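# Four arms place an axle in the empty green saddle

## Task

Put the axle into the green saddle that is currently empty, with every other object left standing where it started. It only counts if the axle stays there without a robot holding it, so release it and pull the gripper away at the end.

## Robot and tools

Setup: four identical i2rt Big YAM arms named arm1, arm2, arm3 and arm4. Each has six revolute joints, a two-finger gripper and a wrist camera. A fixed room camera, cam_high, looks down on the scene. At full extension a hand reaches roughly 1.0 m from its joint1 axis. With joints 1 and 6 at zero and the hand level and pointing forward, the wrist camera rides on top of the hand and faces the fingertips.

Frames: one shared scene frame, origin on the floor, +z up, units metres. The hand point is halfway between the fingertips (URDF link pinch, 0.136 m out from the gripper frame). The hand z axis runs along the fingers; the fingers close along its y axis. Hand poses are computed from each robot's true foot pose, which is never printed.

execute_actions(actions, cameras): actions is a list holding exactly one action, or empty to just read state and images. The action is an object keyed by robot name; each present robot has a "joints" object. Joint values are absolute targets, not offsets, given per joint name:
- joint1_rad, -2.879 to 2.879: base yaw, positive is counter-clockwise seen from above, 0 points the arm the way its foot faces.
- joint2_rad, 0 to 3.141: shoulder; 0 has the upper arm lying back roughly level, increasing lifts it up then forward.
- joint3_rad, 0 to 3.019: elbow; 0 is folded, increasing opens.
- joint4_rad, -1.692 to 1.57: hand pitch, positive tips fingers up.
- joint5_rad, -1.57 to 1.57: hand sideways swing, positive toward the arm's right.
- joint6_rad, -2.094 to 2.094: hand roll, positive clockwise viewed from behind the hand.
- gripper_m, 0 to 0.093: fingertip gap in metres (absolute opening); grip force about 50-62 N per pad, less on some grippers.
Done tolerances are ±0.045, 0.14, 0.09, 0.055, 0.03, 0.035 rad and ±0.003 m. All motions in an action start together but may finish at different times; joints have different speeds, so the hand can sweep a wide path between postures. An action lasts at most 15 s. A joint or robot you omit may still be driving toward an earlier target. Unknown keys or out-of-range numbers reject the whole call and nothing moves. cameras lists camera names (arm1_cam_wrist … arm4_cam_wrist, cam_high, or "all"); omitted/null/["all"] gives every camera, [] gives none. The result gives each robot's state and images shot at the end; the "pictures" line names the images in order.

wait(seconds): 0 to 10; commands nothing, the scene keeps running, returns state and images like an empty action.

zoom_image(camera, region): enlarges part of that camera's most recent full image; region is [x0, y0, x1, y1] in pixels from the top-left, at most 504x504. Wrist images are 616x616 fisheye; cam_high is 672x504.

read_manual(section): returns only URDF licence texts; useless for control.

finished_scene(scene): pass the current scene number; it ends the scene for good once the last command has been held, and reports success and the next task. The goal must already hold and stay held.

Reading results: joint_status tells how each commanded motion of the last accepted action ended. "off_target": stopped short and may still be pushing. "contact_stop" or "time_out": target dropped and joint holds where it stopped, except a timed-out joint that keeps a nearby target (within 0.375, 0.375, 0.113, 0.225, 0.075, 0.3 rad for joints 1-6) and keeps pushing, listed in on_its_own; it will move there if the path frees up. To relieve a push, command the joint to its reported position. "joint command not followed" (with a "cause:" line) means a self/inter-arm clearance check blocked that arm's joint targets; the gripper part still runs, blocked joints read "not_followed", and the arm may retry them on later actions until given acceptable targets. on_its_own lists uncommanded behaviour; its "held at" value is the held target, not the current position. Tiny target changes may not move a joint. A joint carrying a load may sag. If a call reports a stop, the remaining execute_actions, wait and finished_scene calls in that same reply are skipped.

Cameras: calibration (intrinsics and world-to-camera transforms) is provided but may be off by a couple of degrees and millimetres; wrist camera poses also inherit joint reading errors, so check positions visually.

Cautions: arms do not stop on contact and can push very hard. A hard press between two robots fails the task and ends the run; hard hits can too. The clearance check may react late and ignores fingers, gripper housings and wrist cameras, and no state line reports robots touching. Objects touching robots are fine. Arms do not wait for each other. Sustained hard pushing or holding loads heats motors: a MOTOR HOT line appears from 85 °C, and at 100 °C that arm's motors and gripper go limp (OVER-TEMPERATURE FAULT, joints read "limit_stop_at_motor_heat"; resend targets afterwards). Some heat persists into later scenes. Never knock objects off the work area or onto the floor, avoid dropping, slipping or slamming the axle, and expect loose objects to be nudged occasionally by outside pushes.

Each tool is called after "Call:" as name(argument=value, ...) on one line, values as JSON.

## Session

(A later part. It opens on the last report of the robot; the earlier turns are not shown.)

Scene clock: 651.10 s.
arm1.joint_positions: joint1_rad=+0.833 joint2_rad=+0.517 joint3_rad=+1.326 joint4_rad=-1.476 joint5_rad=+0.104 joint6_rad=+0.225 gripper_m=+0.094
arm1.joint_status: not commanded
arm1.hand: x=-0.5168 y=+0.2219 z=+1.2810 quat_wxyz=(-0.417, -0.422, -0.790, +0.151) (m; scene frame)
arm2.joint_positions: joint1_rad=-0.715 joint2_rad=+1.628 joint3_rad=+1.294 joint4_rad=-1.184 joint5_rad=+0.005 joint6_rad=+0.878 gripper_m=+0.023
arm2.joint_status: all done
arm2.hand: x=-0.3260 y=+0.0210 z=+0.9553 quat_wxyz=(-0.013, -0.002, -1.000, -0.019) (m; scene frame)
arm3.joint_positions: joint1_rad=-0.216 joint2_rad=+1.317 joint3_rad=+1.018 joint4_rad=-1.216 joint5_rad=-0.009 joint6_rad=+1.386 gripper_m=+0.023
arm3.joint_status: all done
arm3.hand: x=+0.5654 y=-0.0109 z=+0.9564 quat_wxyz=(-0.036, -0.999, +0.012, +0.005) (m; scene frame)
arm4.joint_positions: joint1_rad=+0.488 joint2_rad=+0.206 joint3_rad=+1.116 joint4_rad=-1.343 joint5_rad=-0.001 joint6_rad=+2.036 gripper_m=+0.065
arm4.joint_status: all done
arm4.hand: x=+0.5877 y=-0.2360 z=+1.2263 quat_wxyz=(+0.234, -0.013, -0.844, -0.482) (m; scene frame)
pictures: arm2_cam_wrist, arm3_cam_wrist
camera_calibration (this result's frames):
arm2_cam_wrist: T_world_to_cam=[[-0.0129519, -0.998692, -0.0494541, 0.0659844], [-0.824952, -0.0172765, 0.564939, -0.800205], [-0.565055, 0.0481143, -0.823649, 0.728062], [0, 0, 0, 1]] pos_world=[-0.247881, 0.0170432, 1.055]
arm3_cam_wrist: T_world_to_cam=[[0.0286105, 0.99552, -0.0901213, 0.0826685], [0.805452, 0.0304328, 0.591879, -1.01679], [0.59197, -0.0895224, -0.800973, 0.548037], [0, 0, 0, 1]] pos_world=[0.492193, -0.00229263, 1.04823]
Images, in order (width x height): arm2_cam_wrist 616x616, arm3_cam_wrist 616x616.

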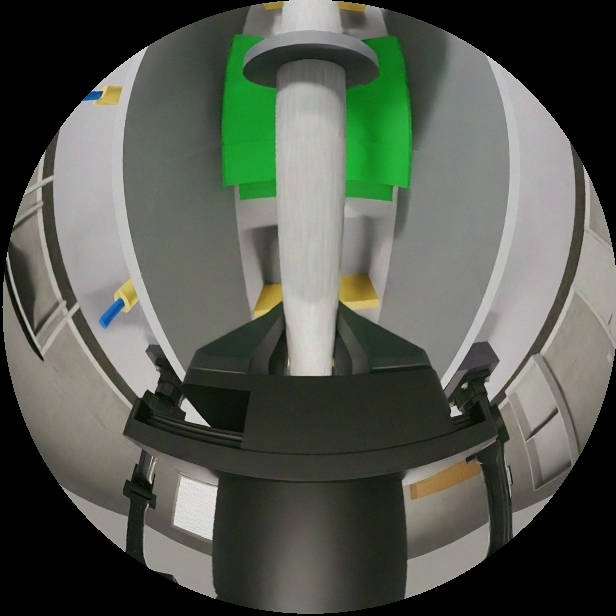

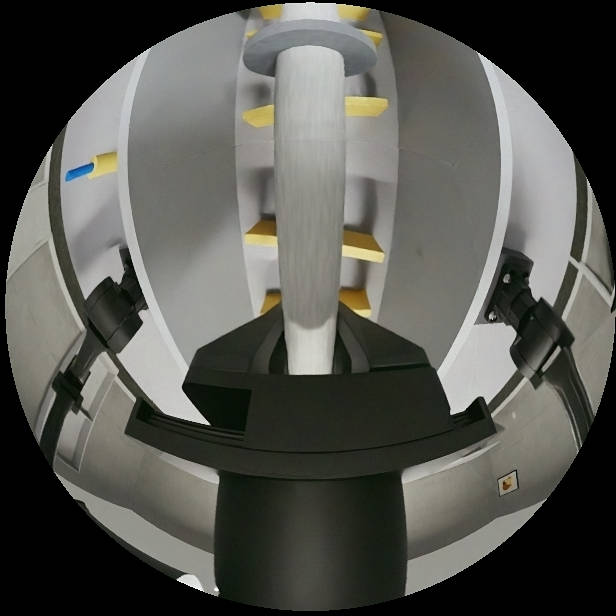

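Call:
execute_actions(actions=[{"arm2": {"joints": {"joint1_rad": -0.538, "joint2_rad": 1.469, "joint3_rad": 1.128, "joint4_rad": -1.158, "joint6_rad": 1.06}}, "arm3": {"joints": {"joint1_rad": -0.457, "joint2_rad": 1.394, "joint3_rad": 1.172, "joint4_rad": -1.215, "joint6_rad": 1.135}}}], cameras=["arm2_cam_wrist", "arm3_cam_wrist", "arm1_cam_wrist"])

Scene clock: 656.17 s.
arm1.joint_positions: joint1_rad=+0.833 joint2_rad=+0.517 joint3_rad=+1.326 joint4_rad=-1.476 joint5_rad=+0.104 joint6_rad=+0.225 gripper_m=+0.094
arm1.joint_status: not commanded
arm1.hand: x=-0.5168 y=+0.2219 z=+1.2810 quat_wxyz=(-0.417, -0.422, -0.790, +0.151) (m; scene frame)
arm2.joint_positions: joint1_rad=-0.530 joint2_rad=+1.493 joint3_rad=+1.123 joint4_rad=-1.149 joint5_rad=+0.005 joint6_rad=+1.065 gripper_m=+0.023
arm2.joint_status: all done
arm2.hand: x=-0.4274 y=+0.0232 z=+0.9523 quat_wxyz=(-0.009, -0.003, -1.000, -0.022) (m; scene frame)
arm3.joint_positions: joint1_rad=-0.464 joint2_rad=+1.414 joint3_rad=+1.100 joint4_rad=-1.211 joint5_rad=-0.010 joint6_rad=+1.140 gripper_m=+0.023
arm3.joint_status: all done
arm3.hand: x=+0.4641 y=-0.0111 z=+0.9528 quat_wxyz=(-0.030, -0.999, +0.013, +0.010) (m; scene frame)
arm4.joint_positions: joint1_rad=+0.488 joint2_rad=+0.206 joint3_rad=+1.116 joint4_rad=-1.343 joint5_rad=-0.001 joint6_rad=+2.036 gripper_m=+0.065
arm4.joint_status: not commanded
arm4.hand: x=+0.5877 y=-0.2360 z=+1.2263 quat_wxyz=(+0.234, -0.013, -0.844, -0.482) (m; scene frame)
pictures: arm1_cam_wrist, arm2_cam_wrist, arm3_cam_wrist
camera_calibration (this result's frames):
arm2_cam_wrist: T_world_to_cam=[[-0.0146974, -0.998386, -0.0548565, 0.0711845], [-0.820178, -0.0193427, 0.571781, -0.886514], [-0.571919, 0.0533958, -0.81857, 0.660282], [0, 0, 0, 1]] pos_world=[-0.348426, 0.0186658, 1.05128]
arm3_cam_wrist: T_world_to_cam=[[0.0310679, 0.996368, -0.0792819, 0.0739307], [0.810289, 0.0213343, 0.585642, -0.929448], [0.585206, -0.0824359, -0.806683, 0.61377], [0, 0, 0, 1]] pos_world=[0.391642, -0.00323634, 1.0453]
Images, in order (width x height): arm1_cam_wrist 616x616, arm2_cam_wrist 616x616, arm3_cam_wrist 616x616.

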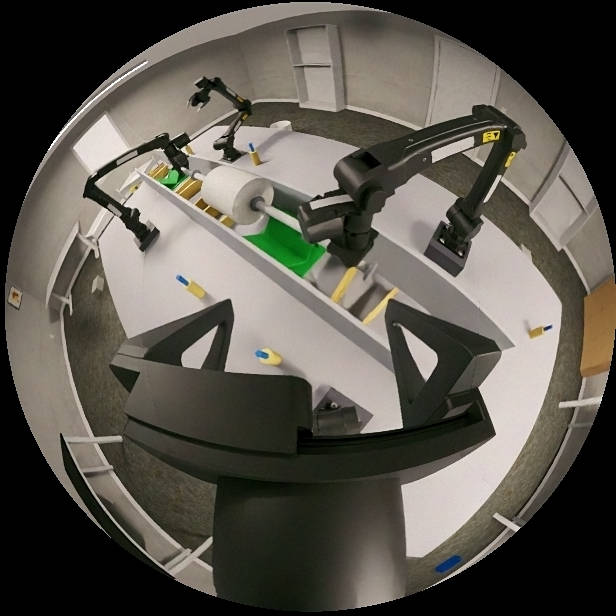

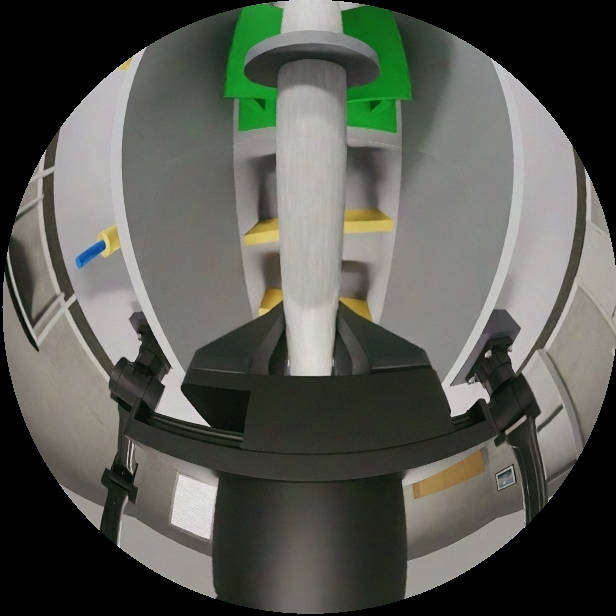

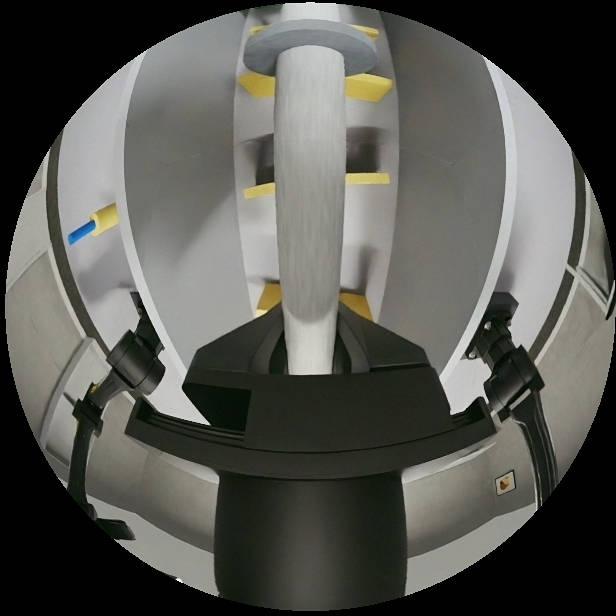

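Call:
execute_actions(actions=[{"arm2": {"joints": {"joint1_rad": -0.31, "joint2_rad": 1.376, "joint3_rad": 1.021, "joint4_rad": -1.16, "joint6_rad": 1.29}}, "arm3": {"joints": {"joint1_rad": -0.656, "joint2_rad": 1.518, "joint3_rad": 1.31, "joint4_rad": -1.228, "joint6_rad": 0.935}}}], cameras=["arm2_cam_wrist", "arm3_cam_wrist", "arm1_cam_wrist", "cam_high"])

Scene clock: 666.27 s.
arm1.joint_positions: joint1_rad=+0.833 joint2_rad=+0.517 joint3_rad=+1.326 joint4_rad=-1.476 joint5_rad=+0.104 joint6_rad=+0.225 gripper_m=+0.094
arm1.joint_status: not commanded
arm1.hand: x=-0.5168 y=+0.2219 z=+1.2810 quat_wxyz=(-0.417, -0.422, -0.790, +0.151) (m; scene frame)
arm2.joint_positions: joint1_rad=-0.305 joint2_rad=+1.398 joint3_rad=+1.013 joint4_rad=-1.152 joint5_rad=+0.007 joint6_rad=+1.282 gripper_m=+0.023
arm2.joint_status: all done
arm2.hand: x=-0.5275 y=+0.0195 z=+0.9500 quat_wxyz=(-0.002, +0.001, -1.000, -0.016) (m; scene frame)
arm3.joint_positions: joint1_rad=-0.668 joint2_rad=+1.539 joint3_rad=+1.231 joint4_rad=-1.223 joint5_rad=-0.009 joint6_rad=+0.927 gripper_m=+0.023
arm3.joint_status: all done
arm3.hand: x=+0.3650 y=-0.0046 z=+0.9513 quat_wxyz=(-0.026, -1.000, +0.009, +0.013) (m; scene frame)
arm4.joint_positions: joint1_rad=+0.488 joint2_rad=+0.206 joint3_rad=+1.116 joint4_rad=-1.343 joint5_rad=-0.001 joint6_rad=+2.036 gripper_m=+0.065
arm4.joint_status: not commanded
arm4.hand: x=+0.5877 y=-0.2360 z=+1.2263 quat_wxyz=(+0.234, -0.013, -0.844, -0.482) (m; scene frame)
pictures: arm1_cam_wrist, arm2_cam_wrist, arm3_cam_wrist, cam_high
camera_calibration (this result's frames):
arm2_cam_wrist: T_world_to_cam=[[-0.0078222, -0.999065, -0.0425108, 0.057767], [-0.81291, -0.0184039, 0.582098, -0.973402], [-0.582336, 0.0391108, -0.812007, 0.589936], [0, 0, 0, 1]] pos_world=[-0.447295, 0.0167257, 1.0481]
arm3_cam_wrist: T_world_to_cam=[[0.0218832, 0.997305, -0.0700318, 0.0650313], [0.814017, 0.0228942, 0.580389, -0.844762], [0.580428, -0.0697079, -0.811322, 0.677284], [0, 0, 0, 1]] pos_world=[0.293113, 0.00169611, 1.04434]
Images, in order (width x height): arm1_cam_wrist 616x616, arm2_cam_wrist 616x616, arm3_cam_wrist 616x616, cam_high 672x504.

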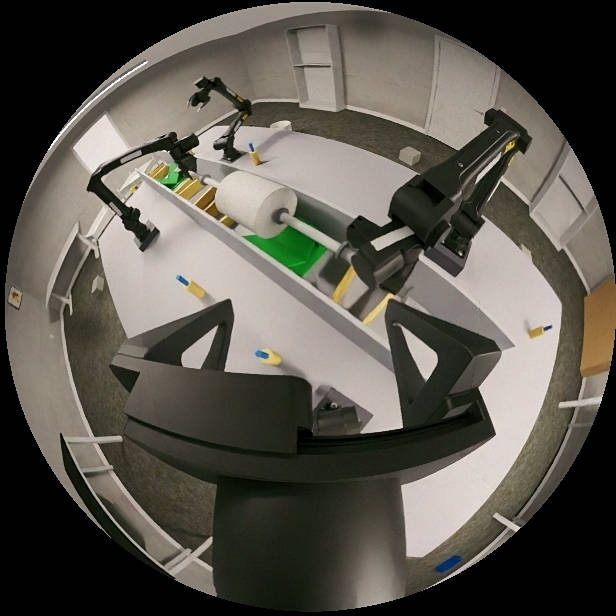

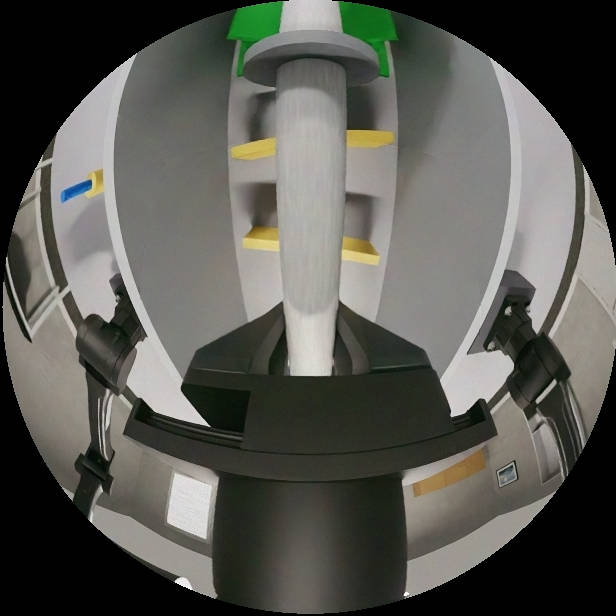

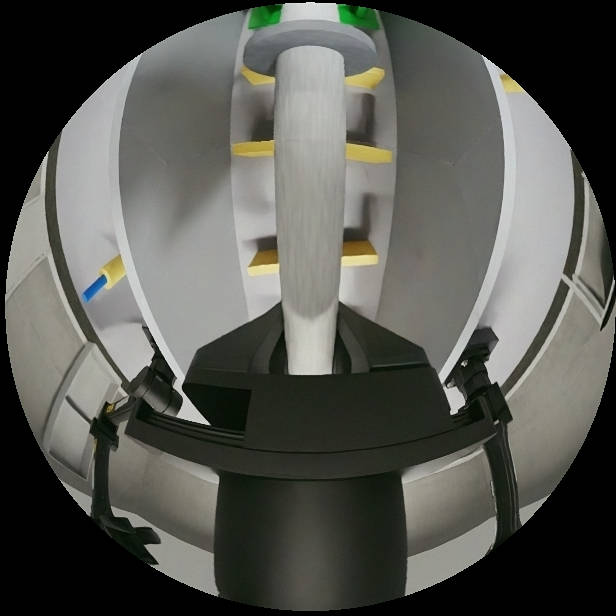

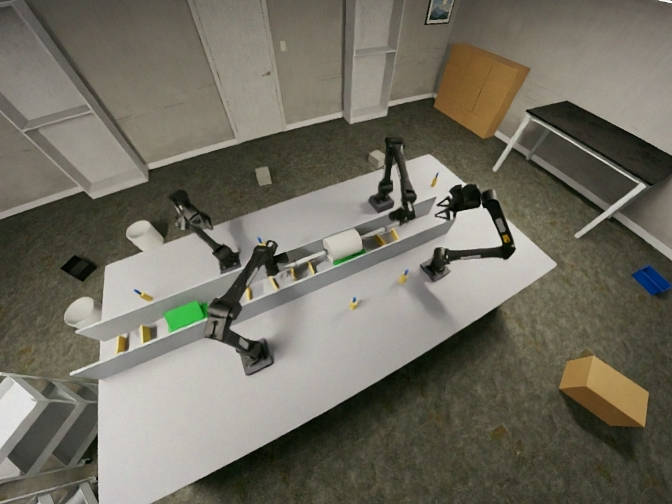

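Call:
execute_actions(actions=[{"arm2": {"joints": {"joint1_rad": -0.106, "joint2_rad": 1.412, "joint3_rad": 0.934, "joint4_rad": -1.04, "joint6_rad": 1.493}}, "arm3": {"joints": {"joint1_rad": -0.782, "joint2_rad": 1.672, "joint3_rad": 1.406, "joint4_rad": -1.158, "joint6_rad": 0.805}}}], cameras=["arm2_cam_wrist", "arm3_cam_wrist", "arm1_cam_wrist", "cam_high"])

Call:
zoom_image(camera="cam_high", region=[290, 200, 430, 290])

Call:
zoom_image(camera="arm1_cam_wrist", region=[200, 160, 400, 310])

Scene clock: 679.27 s.
arm1.joint_positions: joint1_rad=+0.833 joint2_rad=+0.517 joint3_rad=+1.326 joint4_rad=-1.476 joint5_rad=+0.104 joint6_rad=+0.225 gripper_m=+0.094
arm1.joint_status: not commanded
arm1.hand: x=-0.5168 y=+0.2219 z=+1.2810 quat_wxyz=(-0.417, -0.422, -0.790, +0.151) (m; scene frame)
arm2.joint_positions: joint1_rad=-0.106 joint2_rad=+1.424 joint3_rad=+0.922 joint4_rad=-1.038 joint5_rad=+0.000 joint6_rad=+1.487 gripper_m=+0.023
arm2.joint_status: all done
arm2.hand: x=-0.6053 y=+0.0243 z=+0.9102 quat_wxyz=(+0.004, -0.002, -1.000, -0.016) (m; scene frame)
arm3.joint_positions: joint1_rad=-0.791 joint2_rad=+1.707 joint3_rad=+1.323 joint4_rad=-1.160 joint5_rad=-0.006 joint6_rad=+0.808 gripper_m=+0.023
arm3.joint_status: all done
arm3.hand: x=+0.2874 y=-0.0038 z=+0.9103 quat_wxyz=(-0.019, -1.000, +0.010, +0.012) (m; scene frame)
arm4.joint_positions: joint1_rad=+0.488 joint2_rad=+0.206 joint3_rad=+1.116 joint4_rad=-1.343 joint5_rad=-0.001 joint6_rad=+2.036 gripper_m=+0.065
arm4.joint_status: not commanded
arm4.hand: x=+0.5877 y=-0.2360 z=+1.2263 quat_wxyz=(+0.234, -0.013, -0.844, -0.482) (m; scene frame)
pictures: arm1_cam_wrist, arm2_cam_wrist, arm3_cam_wrist, cam_high
camera_calibration (this result's frames):
arm2_cam_wrist: T_world_to_cam=[[-0.01378, -0.998997, -0.0426117, 0.0567902], [-0.804981, -0.0141959, 0.593131, -1.01876], [-0.593141, 0.0424749, -0.803977, 0.498156], [0, 0, 0, 1]] pos_world=[-0.523824, 0.0211117, 1.00719]
arm3_cam_wrist: T_world_to_cam=[[0.0257012, 0.998034, -0.0571616, 0.0501883], [0.812588, 0.0124484, 0.582706, -0.759554], [0.582272, -0.0614251, -0.810671, 0.688068], [0, 0, 0, 1]] pos_world=[0.215272, 0.00163024, 1.00326]
Images, in order (width x height): arm1_cam_wrist 616x616, arm2_cam_wrist 616x616, arm3_cam_wrist 616x616, cam_high 672x504.

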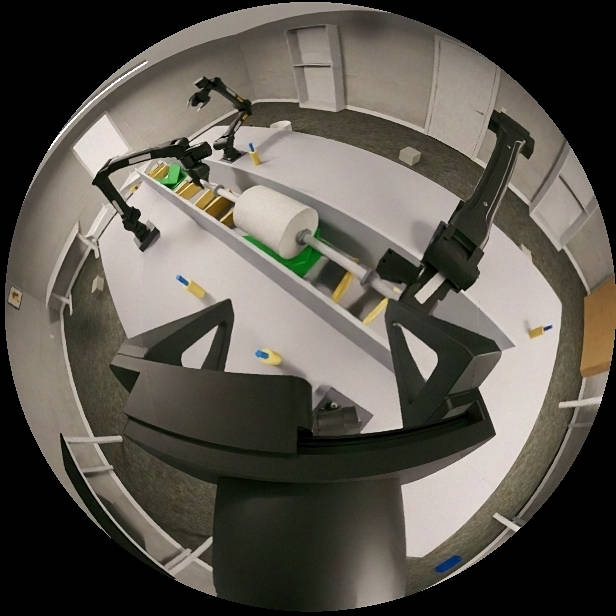

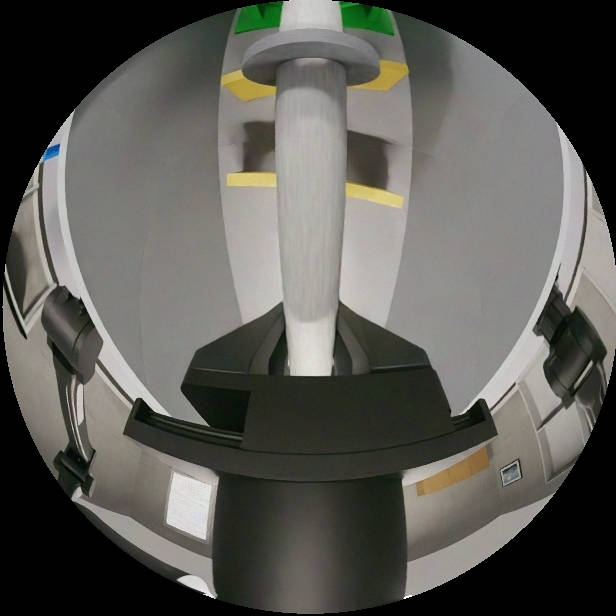

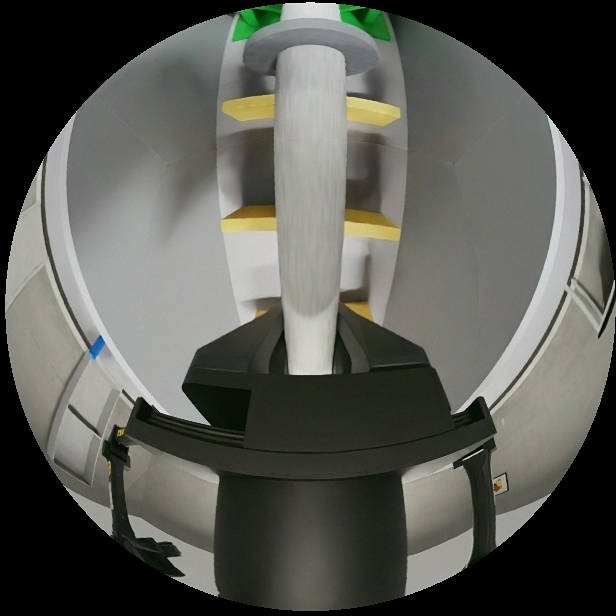

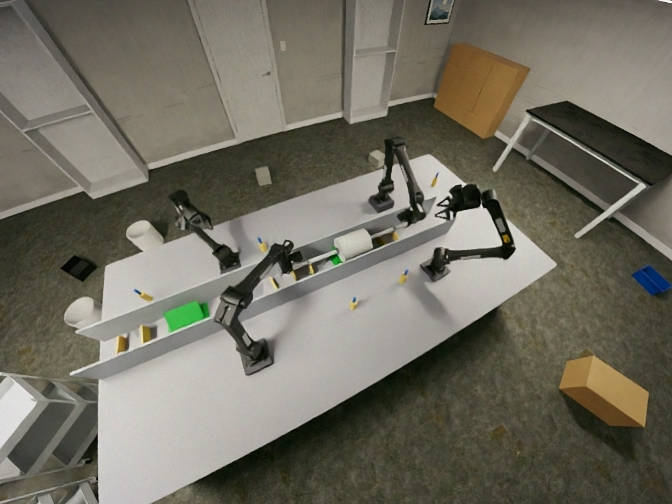

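Region (290, 200, 430, 290) of cam_high's 672x504 image, scaled by 3.600, with more detail than that image has; it fills the top 324 rows of this view, and the rest is white.

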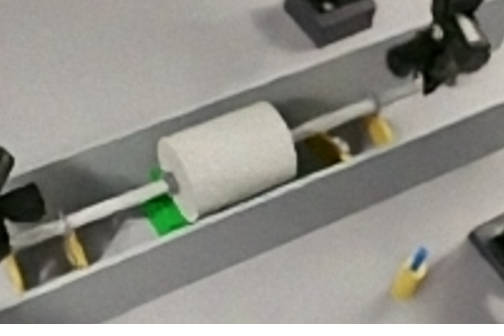

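Region (200, 160, 400, 310) of arm1_cam_wrist's 616x616 image, scaled by 2.520, with more detail than that image has; it fills the top 378 rows of this view, and the rest is white.

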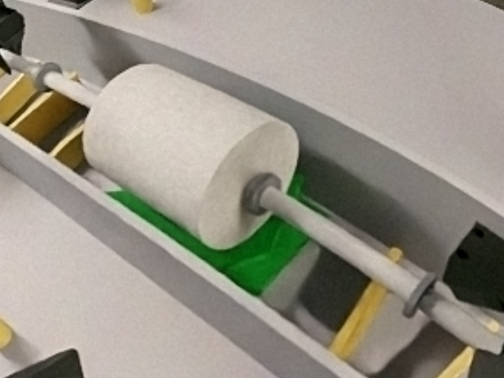

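Call:
execute_actions(actions=[{"arm2": {"joints": {"joint2_rad": 1.458, "joint3_rad": 0.891, "joint4_rad": -0.948}}, "arm3": {"joints": {"joint2_rad": 1.705, "joint3_rad": 1.312, "joint4_rad": -1.08}}}], cameras=["arm1_cam_wrist", "cam_high"])

Call:
zoom_image(camera="cam_high", region=[315, 215, 395, 275])

Call:
zoom_image(camera="arm1_cam_wrist", region=[220, 175, 360, 290])

Scene clock: 686.73 s.
arm1.joint_positions: joint1_rad=+0.833 joint2_rad=+0.517 joint3_rad=+1.326 joint4_rad=-1.476 joint5_rad=+0.104 joint6_rad=+0.225 gripper_m=+0.094
arm1.joint_status: not commanded
arm1.hand: x=-0.5168 y=+0.2219 z=+1.2810 quat_wxyz=(-0.417, -0.422, -0.790, +0.151) (m; scene frame)
arm2.joint_positions: joint1_rad=-0.106 joint2_rad=+1.471 joint3_rad=+0.884 joint4_rad=-0.951 joint5_rad=+0.009 joint6_rad=+1.489 gripper_m=+0.023
arm2.joint_status: all done
arm2.hand: x=-0.6040 y=+0.0258 z=+0.8813 quat_wxyz=(+0.000, -0.003, -1.000, -0.016) (m; scene frame)
arm3.joint_positions: joint1_rad=-0.788 joint2_rad=+1.726 joint3_rad=+1.282 joint4_rad=-1.091 joint5_rad=-0.010 joint6_rad=+0.812 gripper_m=+0.023
arm3.joint_status: all done
arm3.hand: x=+0.2886 y=-0.0054 z=+0.8870 quat_wxyz=(-0.024, -1.000, +0.011, +0.013) (m; scene frame)
arm4.joint_positions: joint1_rad=+0.488 joint2_rad=+0.206 joint3_rad=+1.116 joint4_rad=-1.343 joint5_rad=-0.001 joint6_rad=+2.036 gripper_m=+0.065
arm4.joint_status: not commanded
arm4.hand: x=+0.5877 y=-0.2360 z=+1.2263 quat_wxyz=(+0.234, -0.013, -0.844, -0.482) (m; scene frame)
pictures: arm1_cam_wrist, cam_high
Images, in order (width x height): arm1_cam_wrist 616x616, cam_high 672x504.

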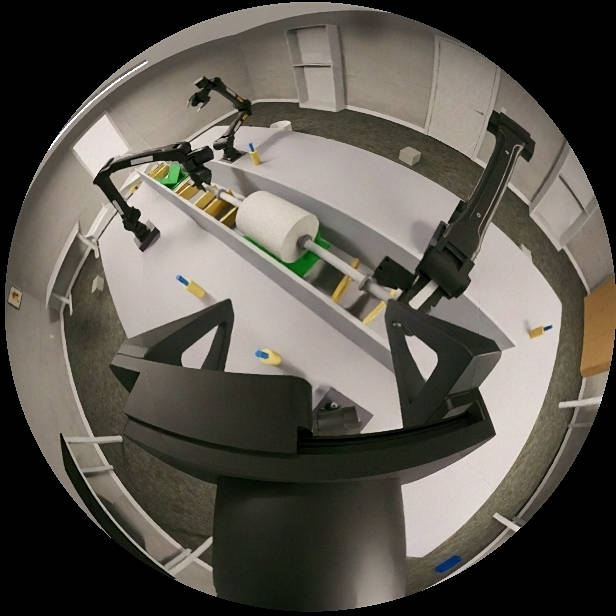

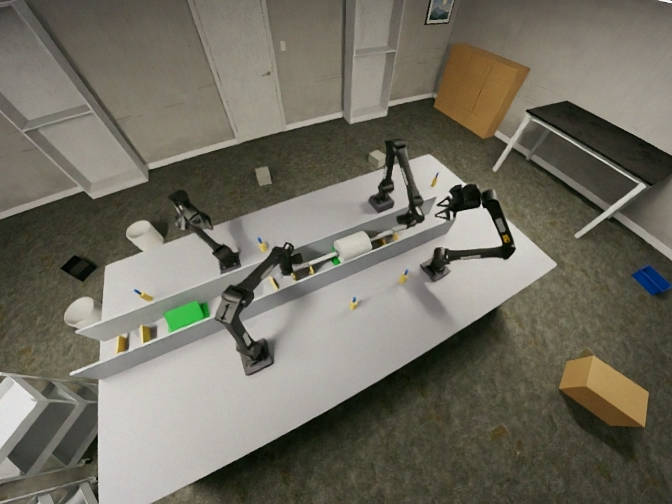

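Region (315, 215, 395, 275) of cam_high's 672x504 image, scaled by 6.300, with more detail than that image has; it fills the top 378 rows of this view, and the rest is white.

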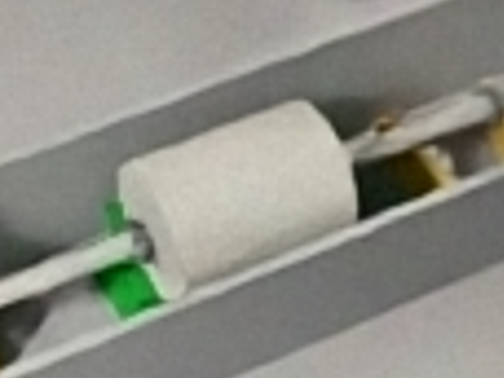

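Region (220, 175, 360, 290) of arm1_cam_wrist's 616x616 image, scaled by 3.600, with more detail than that image has; it fills the top 414 rows of this view, and the rest is white.

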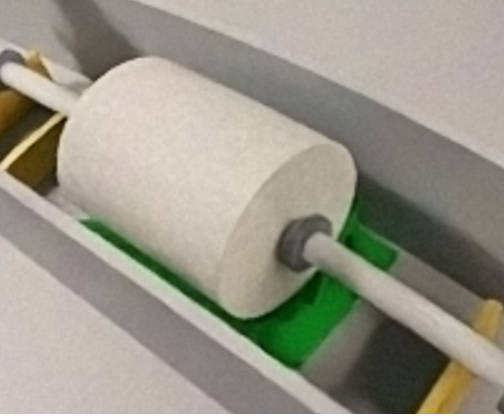

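Call:
execute_actions(actions=[{"arm2": {"joints": {"joint2_rad": 1.483, "joint3_rad": 0.871, "joint4_rad": -0.903}}, "arm3": {"joints": {"joint2_rad": 1.726, "joint3_rad": 1.278, "joint4_rad": -1.028}}}], cameras=["arm1_cam_wrist", "cam_high"])

Call:
zoom_image(camera="arm1_cam_wrist", region=[220, 175, 360, 290])

Scene clock: 692.40 s.
arm1.joint_positions: joint1_rad=+0.833 joint2_rad=+0.517 joint3_rad=+1.326 joint4_rad=-1.476 joint5_rad=+0.104 joint6_rad=+0.225 gripper_m=+0.094
arm1.joint_status: not commanded
arm1.hand: x=-0.5168 y=+0.2219 z=+1.2810 quat_wxyz=(-0.417, -0.422, -0.790, +0.151) (m; scene frame)
arm2.joint_positions: joint1_rad=-0.106 joint2_rad=+1.488 joint3_rad=+0.865 joint4_rad=-0.914 joint5_rad=+0.009 joint6_rad=+1.489 gripper_m=+0.023
arm2.joint_status: all done
arm2.hand: x=-0.6043 y=+0.0250 z=+0.8695 quat_wxyz=(+0.000, -0.003, -1.000, -0.017) (m; scene frame)
arm3.joint_positions: joint1_rad=-0.788 joint2_rad=+1.738 joint3_rad=+1.255 joint4_rad=-1.040 joint5_rad=-0.010 joint6_rad=+0.812 gripper_m=+0.023
arm3.joint_status: all done
arm3.hand: x=+0.2882 y=-0.0060 z=+0.8718 quat_wxyz=(-0.028, -0.999, +0.011, +0.017) (m; scene frame)
arm4.joint_positions: joint1_rad=+0.488 joint2_rad=+0.206 joint3_rad=+1.116 joint4_rad=-1.343 joint5_rad=-0.001 joint6_rad=+2.036 gripper_m=+0.065
arm4.joint_status: not commanded
arm4.hand: x=+0.5877 y=-0.2360 z=+1.2263 quat_wxyz=(+0.234, -0.013, -0.844, -0.482) (m; scene frame)
pictures: arm1_cam_wrist, cam_high
Images, in order (width x height): arm1_cam_wrist 616x616, cam_high 672x504.

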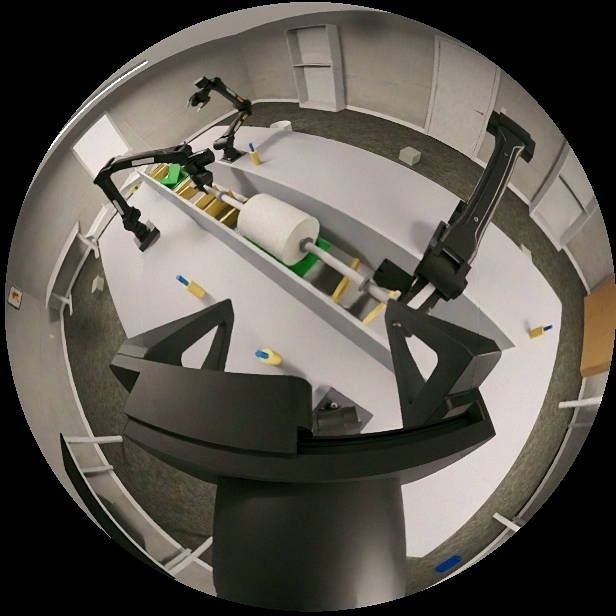

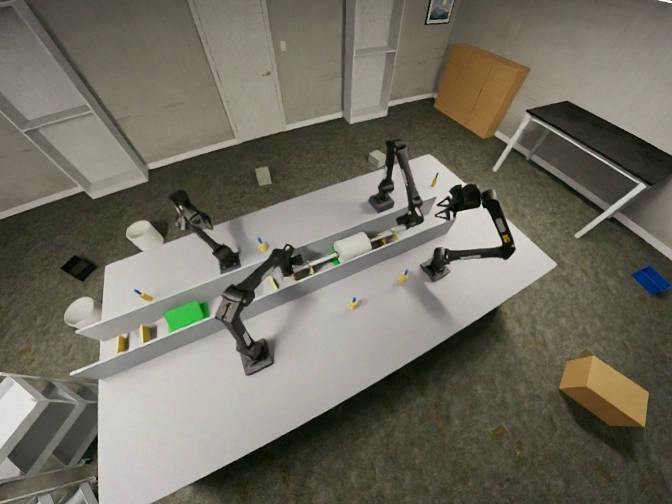

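Region (220, 175, 360, 290) of arm1_cam_wrist's 616x616 image, scaled by 3.600, with more detail than that image has; it fills the top 414 rows of this view, and the rest is white.

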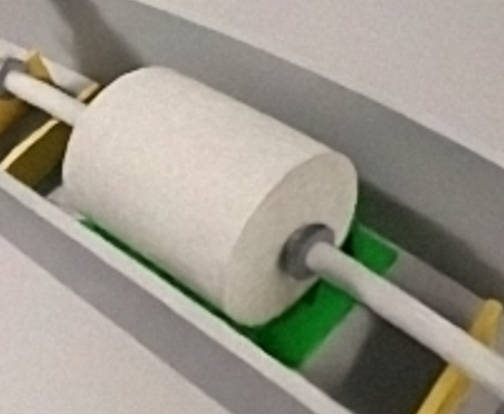

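Call:
execute_actions(actions=[{"arm2": {"joints": {"joint2_rad": 1.503, "joint3_rad": 0.855, "joint4_rad": -0.89}}, "arm3": {"joints": {"joint2_rad": 1.748, "joint3_rad": 1.255, "joint4_rad": -1.025}}}], cameras=["arm1_cam_wrist", "arm2_cam_wrist", "arm3_cam_wrist"])

Scene clock: 696.23 s.
arm1.joint_positions: joint1_rad=+0.833 joint2_rad=+0.517 joint3_rad=+1.326 joint4_rad=-1.476 joint5_rad=+0.104 joint6_rad=+0.225 gripper_m=+0.094
arm1.joint_status: not commanded
arm1.hand: x=-0.5168 y=+0.2219 z=+1.2810 quat_wxyz=(-0.417, -0.422, -0.790, +0.151) (m; scene frame)
arm2.joint_positions: joint1_rad=-0.106 joint2_rad=+1.488 joint3_rad=+0.858 joint4_rad=-0.909 joint5_rad=+0.009 joint6_rad=+1.489 gripper_m=+0.023
arm2.joint_status: all done
arm2.hand: x=-0.6045 y=+0.0229 z=+0.8674 quat_wxyz=(+0.000, -0.003, -1.000, -0.016) (m; scene frame)
arm3.joint_positions: joint1_rad=-0.788 joint2_rad=+1.739 joint3_rad=+1.251 joint4_rad=-1.034 joint5_rad=-0.010 joint6_rad=+0.812 gripper_m=+0.023
arm3.joint_status: all done
arm3.hand: x=+0.2883 y=-0.0059 z=+0.8703 quat_wxyz=(-0.028, -0.999, +0.011, +0.018) (m; scene frame)
arm4.joint_positions: joint1_rad=+0.488 joint2_rad=+0.206 joint3_rad=+1.116 joint4_rad=-1.343 joint5_rad=-0.001 joint6_rad=+2.036 gripper_m=+0.065
arm4.joint_status: not commanded
arm4.hand: x=+0.5877 y=-0.2360 z=+1.2263 quat_wxyz=(+0.234, -0.013, -0.844, -0.482) (m; scene frame)
pictures: arm1_cam_wrist, arm2_cam_wrist, arm3_cam_wrist
camera_calibration (this result's frames):
arm2_cam_wrist: T_world_to_cam=[[-0.0159781, -0.998974, -0.0423638, 0.0519693], [-0.809919, -0.0119143, 0.586421, -0.989923], [-0.586324, 0.0436811, -0.808898, 0.472604], [0, 0, 0, 1]] pos_world=[-0.523828, 0.0194779, 0.965002]
arm3_cam_wrist: T_world_to_cam=[[0.0266725, 0.996798, -0.0753828, 0.065591], [0.819657, 0.0213594, 0.572456, -0.730026], [0.572233, -0.0770569, -0.816463, 0.662815], [0, 0, 0, 1]] pos_world=[0.217337, 0.00128644, 0.964016]
Images, in order (width x height): arm1_cam_wrist 616x616, arm2_cam_wrist 616x616, arm3_cam_wrist 616x616.

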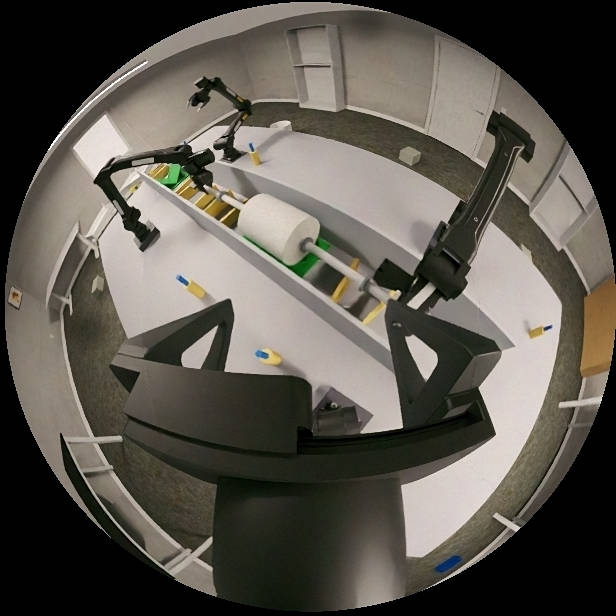

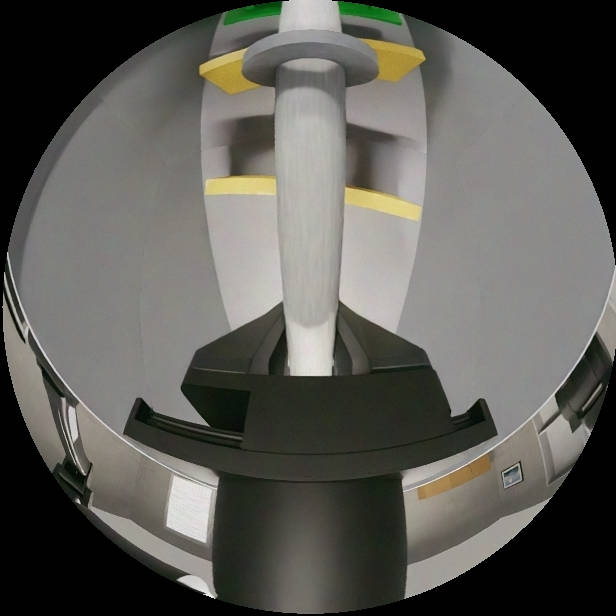

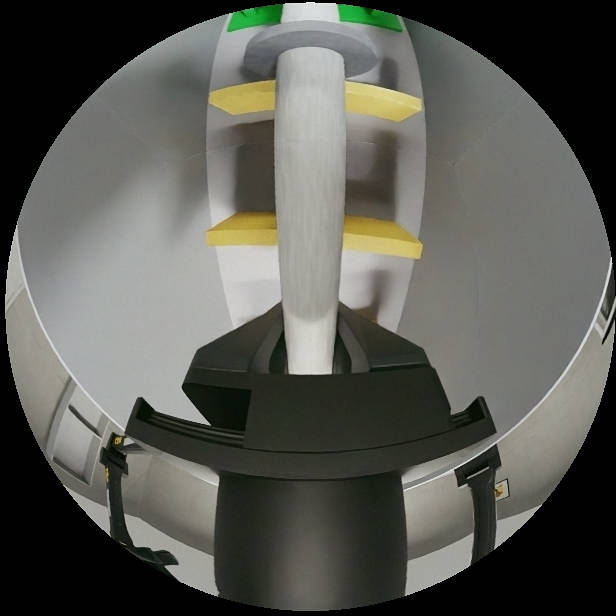

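Call:
execute_actions(actions=[{"arm2": {"joints": {"joint2_rad": 1.488, "joint3_rad": 0.858, "joint4_rad": -0.909, "gripper_m": 0.06}}, "arm3": {"joints": {"joint1_rad": -0.788, "joint2_rad": 1.739, "joint3_rad": 1.255, "joint4_rad": -1.034, "gripper_m": 0.06}}}], cameras=["arm2_cam_wrist", "arm3_cam_wrist"])

Scene clock: 715.27 s.
arm1.joint_positions: joint1_rad=+0.833 joint2_rad=+0.517 joint3_rad=+1.326 joint4_rad=-1.476 joint5_rad=+0.104 joint6_rad=+0.225 gripper_m=+0.094
arm1.joint_status: not commanded
arm1.hand: x=-0.5168 y=+0.2219 z=+1.2810 quat_wxyz=(-0.417, -0.422, -0.790, +0.151) (m; scene frame)
arm2.joint_positions: joint1_rad=-0.106 joint2_rad=+1.488 joint3_rad=+0.858 joint4_rad=-0.909 joint5_rad=+0.003 joint6_rad=+1.489 gripper_m=+0.060
arm2.joint_status: all done
arm2.hand: x=-0.6056 y=+0.0230 z=+0.8674 quat_wxyz=(+0.003, -0.003, -1.000, -0.016) (m; scene frame)
arm3.joint_positions: joint1_rad=-0.788 joint2_rad=+1.739 joint3_rad=+1.251 joint4_rad=-1.034 joint5_rad=-0.004 joint6_rad=+0.812 gripper_m=+0.060
arm3.joint_status: all done
arm3.hand: x=+0.2876 y=-0.0052 z=+0.8703 quat_wxyz=(-0.026, -0.999, +0.011, +0.020) (m; scene frame)
arm4.joint_positions: joint1_rad=+0.488 joint2_rad=+0.206 joint3_rad=+1.116 joint4_rad=-1.343 joint5_rad=-0.001 joint6_rad=+2.036 gripper_m=+0.065
arm4.joint_status: not commanded
arm4.hand: x=+0.5877 y=-0.2360 z=+1.2263 quat_wxyz=(+0.234, -0.013, -0.844, -0.482) (m; scene frame)
pictures: arm2_cam_wrist, arm3_cam_wrist
camera_calibration (this result's frames):
arm2_cam_wrist: T_world_to_cam=[[-0.0160455, -0.998955, -0.0428057, 0.0523874], [-0.806338, -0.012387, 0.591325, -0.992847], [-0.591237, 0.0440039, -0.805296, 0.465886], [0, 0, 0, 1]] pos_world=[-0.52428, 0.0195335, 0.964514]
arm3_cam_wrist: T_world_to_cam=[[0.026746, 0.997083, -0.0714815, 0.0615038], [0.821978, 0.018758, 0.56921, -0.727318], [0.568891, -0.0739803, -0.819079, 0.666513], [0, 0, 0, 1]] pos_world=[0.217021, 0.00162756, 0.96432]
Images, in order (width x height): arm2_cam_wrist 616x616, arm3_cam_wrist 616x616.

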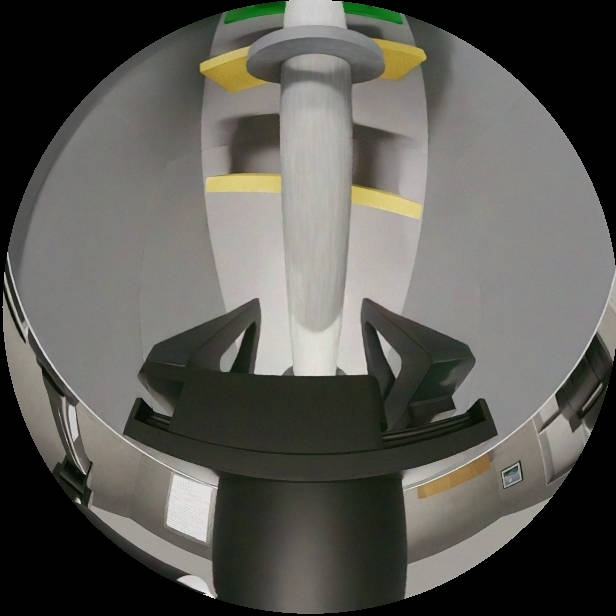

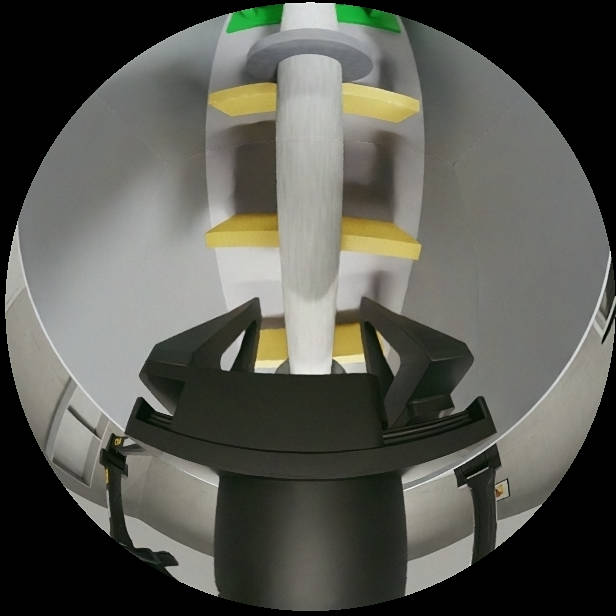

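Call:
execute_actions(actions=[{"arm2": {"joints": {"joint2_rad": 0.6, "gripper_m": 0.075}}, "arm3": {"joints": {"joint2_rad": 0.85, "gripper_m": 0.075}}}])

Scene clock: 727.63 s.
arm1.joint_positions: joint1_rad=+0.833 joint2_rad=+0.517 joint3_rad=+1.326 joint4_rad=-1.476 joint5_rad=+0.104 joint6_rad=+0.225 gripper_m=+0.094
arm1.joint_status: not commanded
arm1.hand: x=-0.5168 y=+0.2219 z=+1.2810 quat_wxyz=(-0.417, -0.422, -0.790, +0.151) (m; scene frame)
arm2.joint_positions: joint1_rad=-0.106 joint2_rad=+0.596 joint3_rad=+0.858 joint4_rad=-0.909 joint5_rad=+0.002 joint6_rad=+1.489 gripper_m=+0.075
arm2.joint_status: all done
arm2.hand: x=-0.6076 y=-0.0401 z=+1.1746 quat_wxyz=(-0.034, -0.006, -0.895, -0.444) (m; scene frame)
arm3.joint_positions: joint1_rad=-0.788 joint2_rad=+0.837 joint3_rad=+1.239 joint4_rad=-1.034 joint5_rad=-0.004 joint6_rad=+0.812 gripper_m=+0.075
arm3.joint_status: all done
arm3.hand: x=+0.3847 y=+0.0951 z=+1.2615 quat_wxyz=(-0.332, -0.888, +0.010, +0.317) (m; scene frame)
arm4.joint_positions: joint1_rad=+0.488 joint2_rad=+0.206 joint3_rad=+1.116 joint4_rad=-1.343 joint5_rad=-0.001 joint6_rad=+2.036 gripper_m=+0.065
arm4.joint_status: not commanded
arm4.hand: x=+0.5877 y=-0.2360 z=+1.2263 quat_wxyz=(+0.234, -0.013, -0.844, -0.482) (m; scene frame)
pictures: arm1_cam_wrist, arm2_cam_wrist, arm3_cam_wrist, arm4_cam_wrist, cam_high
camera_calibration (this result's frames):
arm2_cam_wrist: T_world_to_cam=[[0.0106281, -0.596007, -0.802909, 0.927676], [-0.846606, -0.432651, 0.309955, -0.887734], [-0.532115, 0.676453, -0.509181, 0.428318], [0, 0, 0, 1]] pos_world=[-0.533505, -0.120914, 1.23809]
arm3_cam_wrist: T_world_to_cam=[[-0.198701, 0.766547, -0.610675, 0.775729], [0.979648, 0.173425, -0.101067, -0.261437], [0.0284334, -0.618328, -0.785406, 1.15633], [0, 0, 0, 1]] pos_world=[0.377376, 0.165699, 1.35548]
arm4_cam_wrist: T_world_to_cam=[[-0.251469, -0.527933, -0.811203, 1.01926], [-0.493464, -0.651085, 0.576699, -0.567878], [-0.83262, 0.545321, -0.0967884, 0.861543], [0, 0, 0, 1]] pos_world=[0.693423, -0.301453, 1.23771]
Images, in order (width x height): arm1_cam_wrist 616x616, arm2_cam_wrist 616x616, arm3_cam_wrist 616x616, arm4_cam_wrist 616x616, cam_high 672x504.

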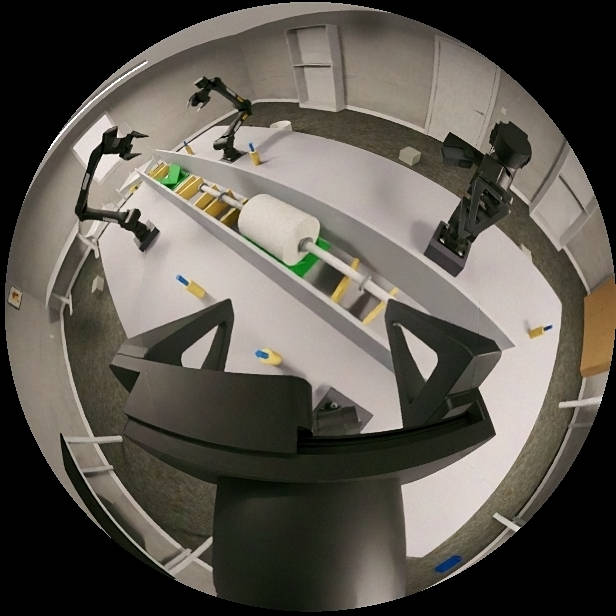

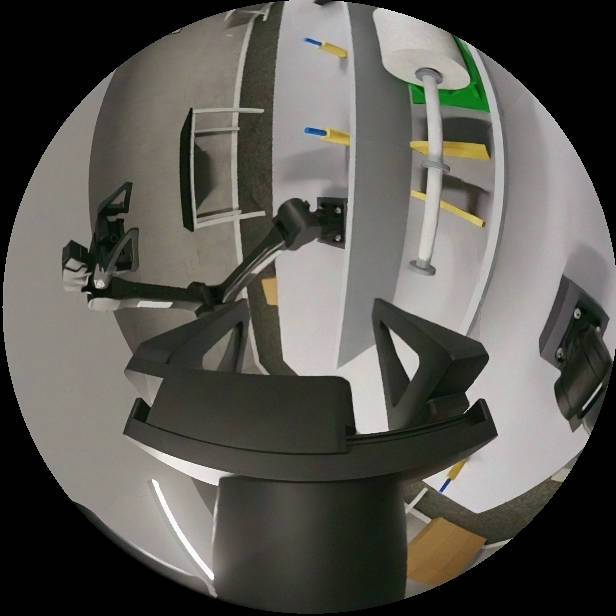

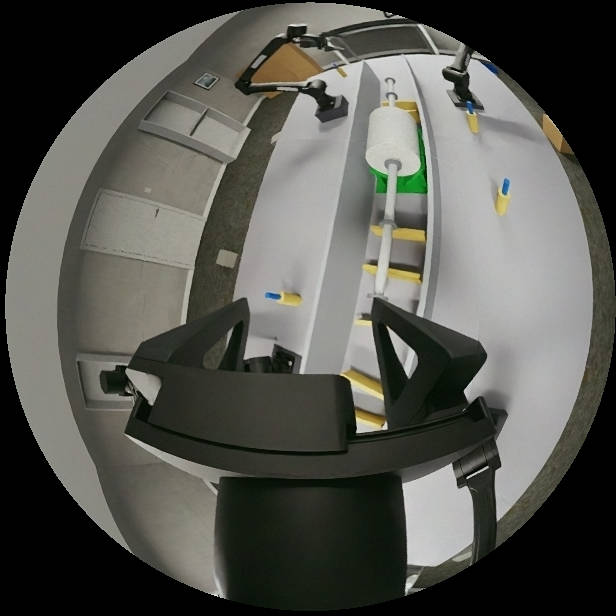

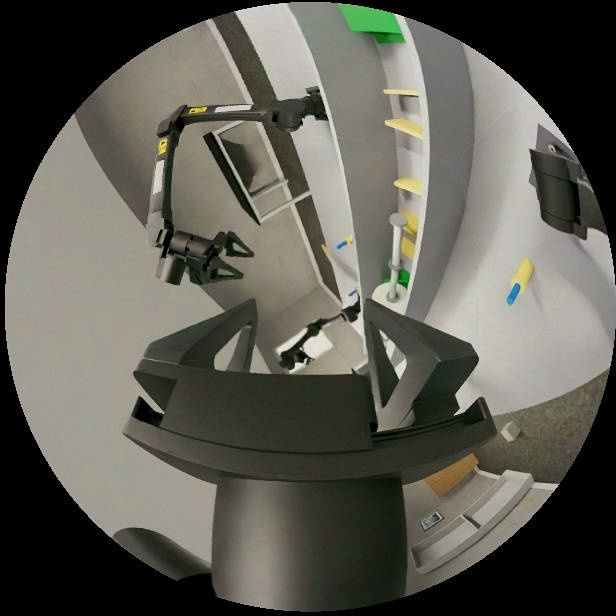

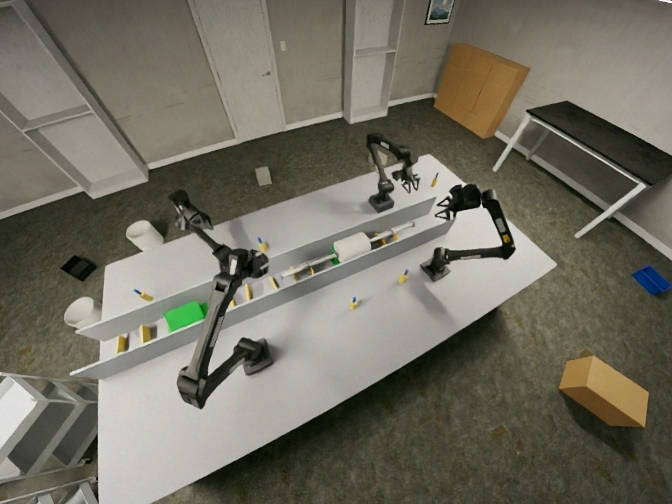

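Let me check the axial centring from both ends.

Call:
zoom_image(camera="arm3_cam_wrist", region=[350, 90, 450, 210])

Call:
zoom_image(camera="arm2_cam_wrist", region=[360, 0, 510, 130])

Call:
zoom_image(camera="arm1_cam_wrist", region=[225, 180, 345, 290])

Call:
zoom_image(camera="cam_high", region=[315, 215, 395, 275])

Region (350, 90, 450, 210) of arm3_cam_wrist's 616x616 image, scaled by 4.200, with more detail than that image has.

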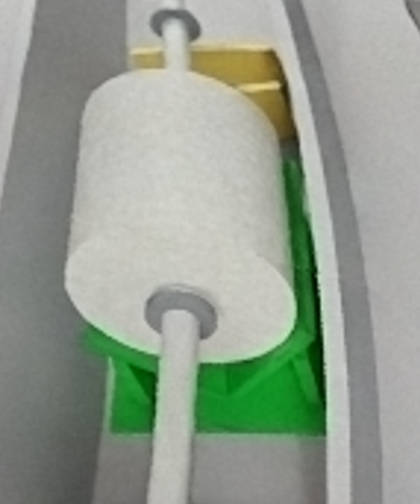

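Region (360, 0, 510, 130) of arm2_cam_wrist's 616x616 image, scaled by 3.360, with more detail than that image has; it fills the top 437 rows of this view, and the rest is white.

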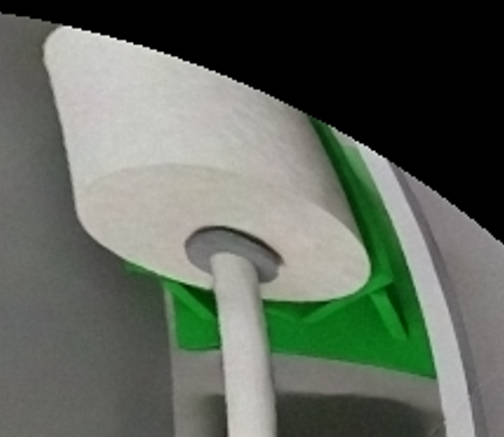

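Region (225, 180, 345, 290) of arm1_cam_wrist's 616x616 image, scaled by 4.200, with more detail than that image has; it fills the top 462 rows of this view, and the rest is white.

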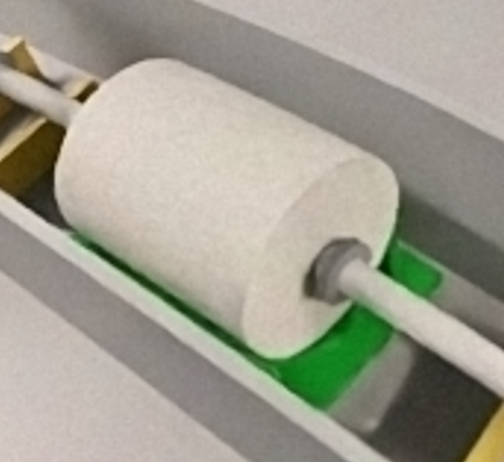

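Region (315, 215, 395, 275) of cam_high's 672x504 image, scaled by 6.300, with more detail than that image has; it fills the top 378 rows of this view, and the rest is white.

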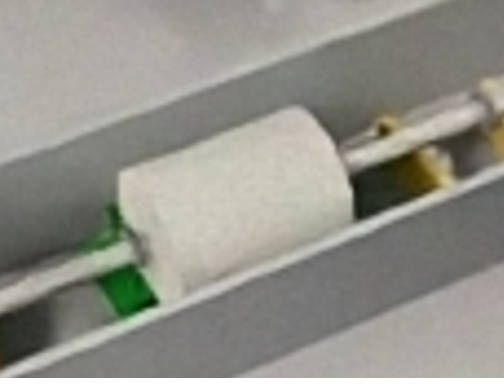

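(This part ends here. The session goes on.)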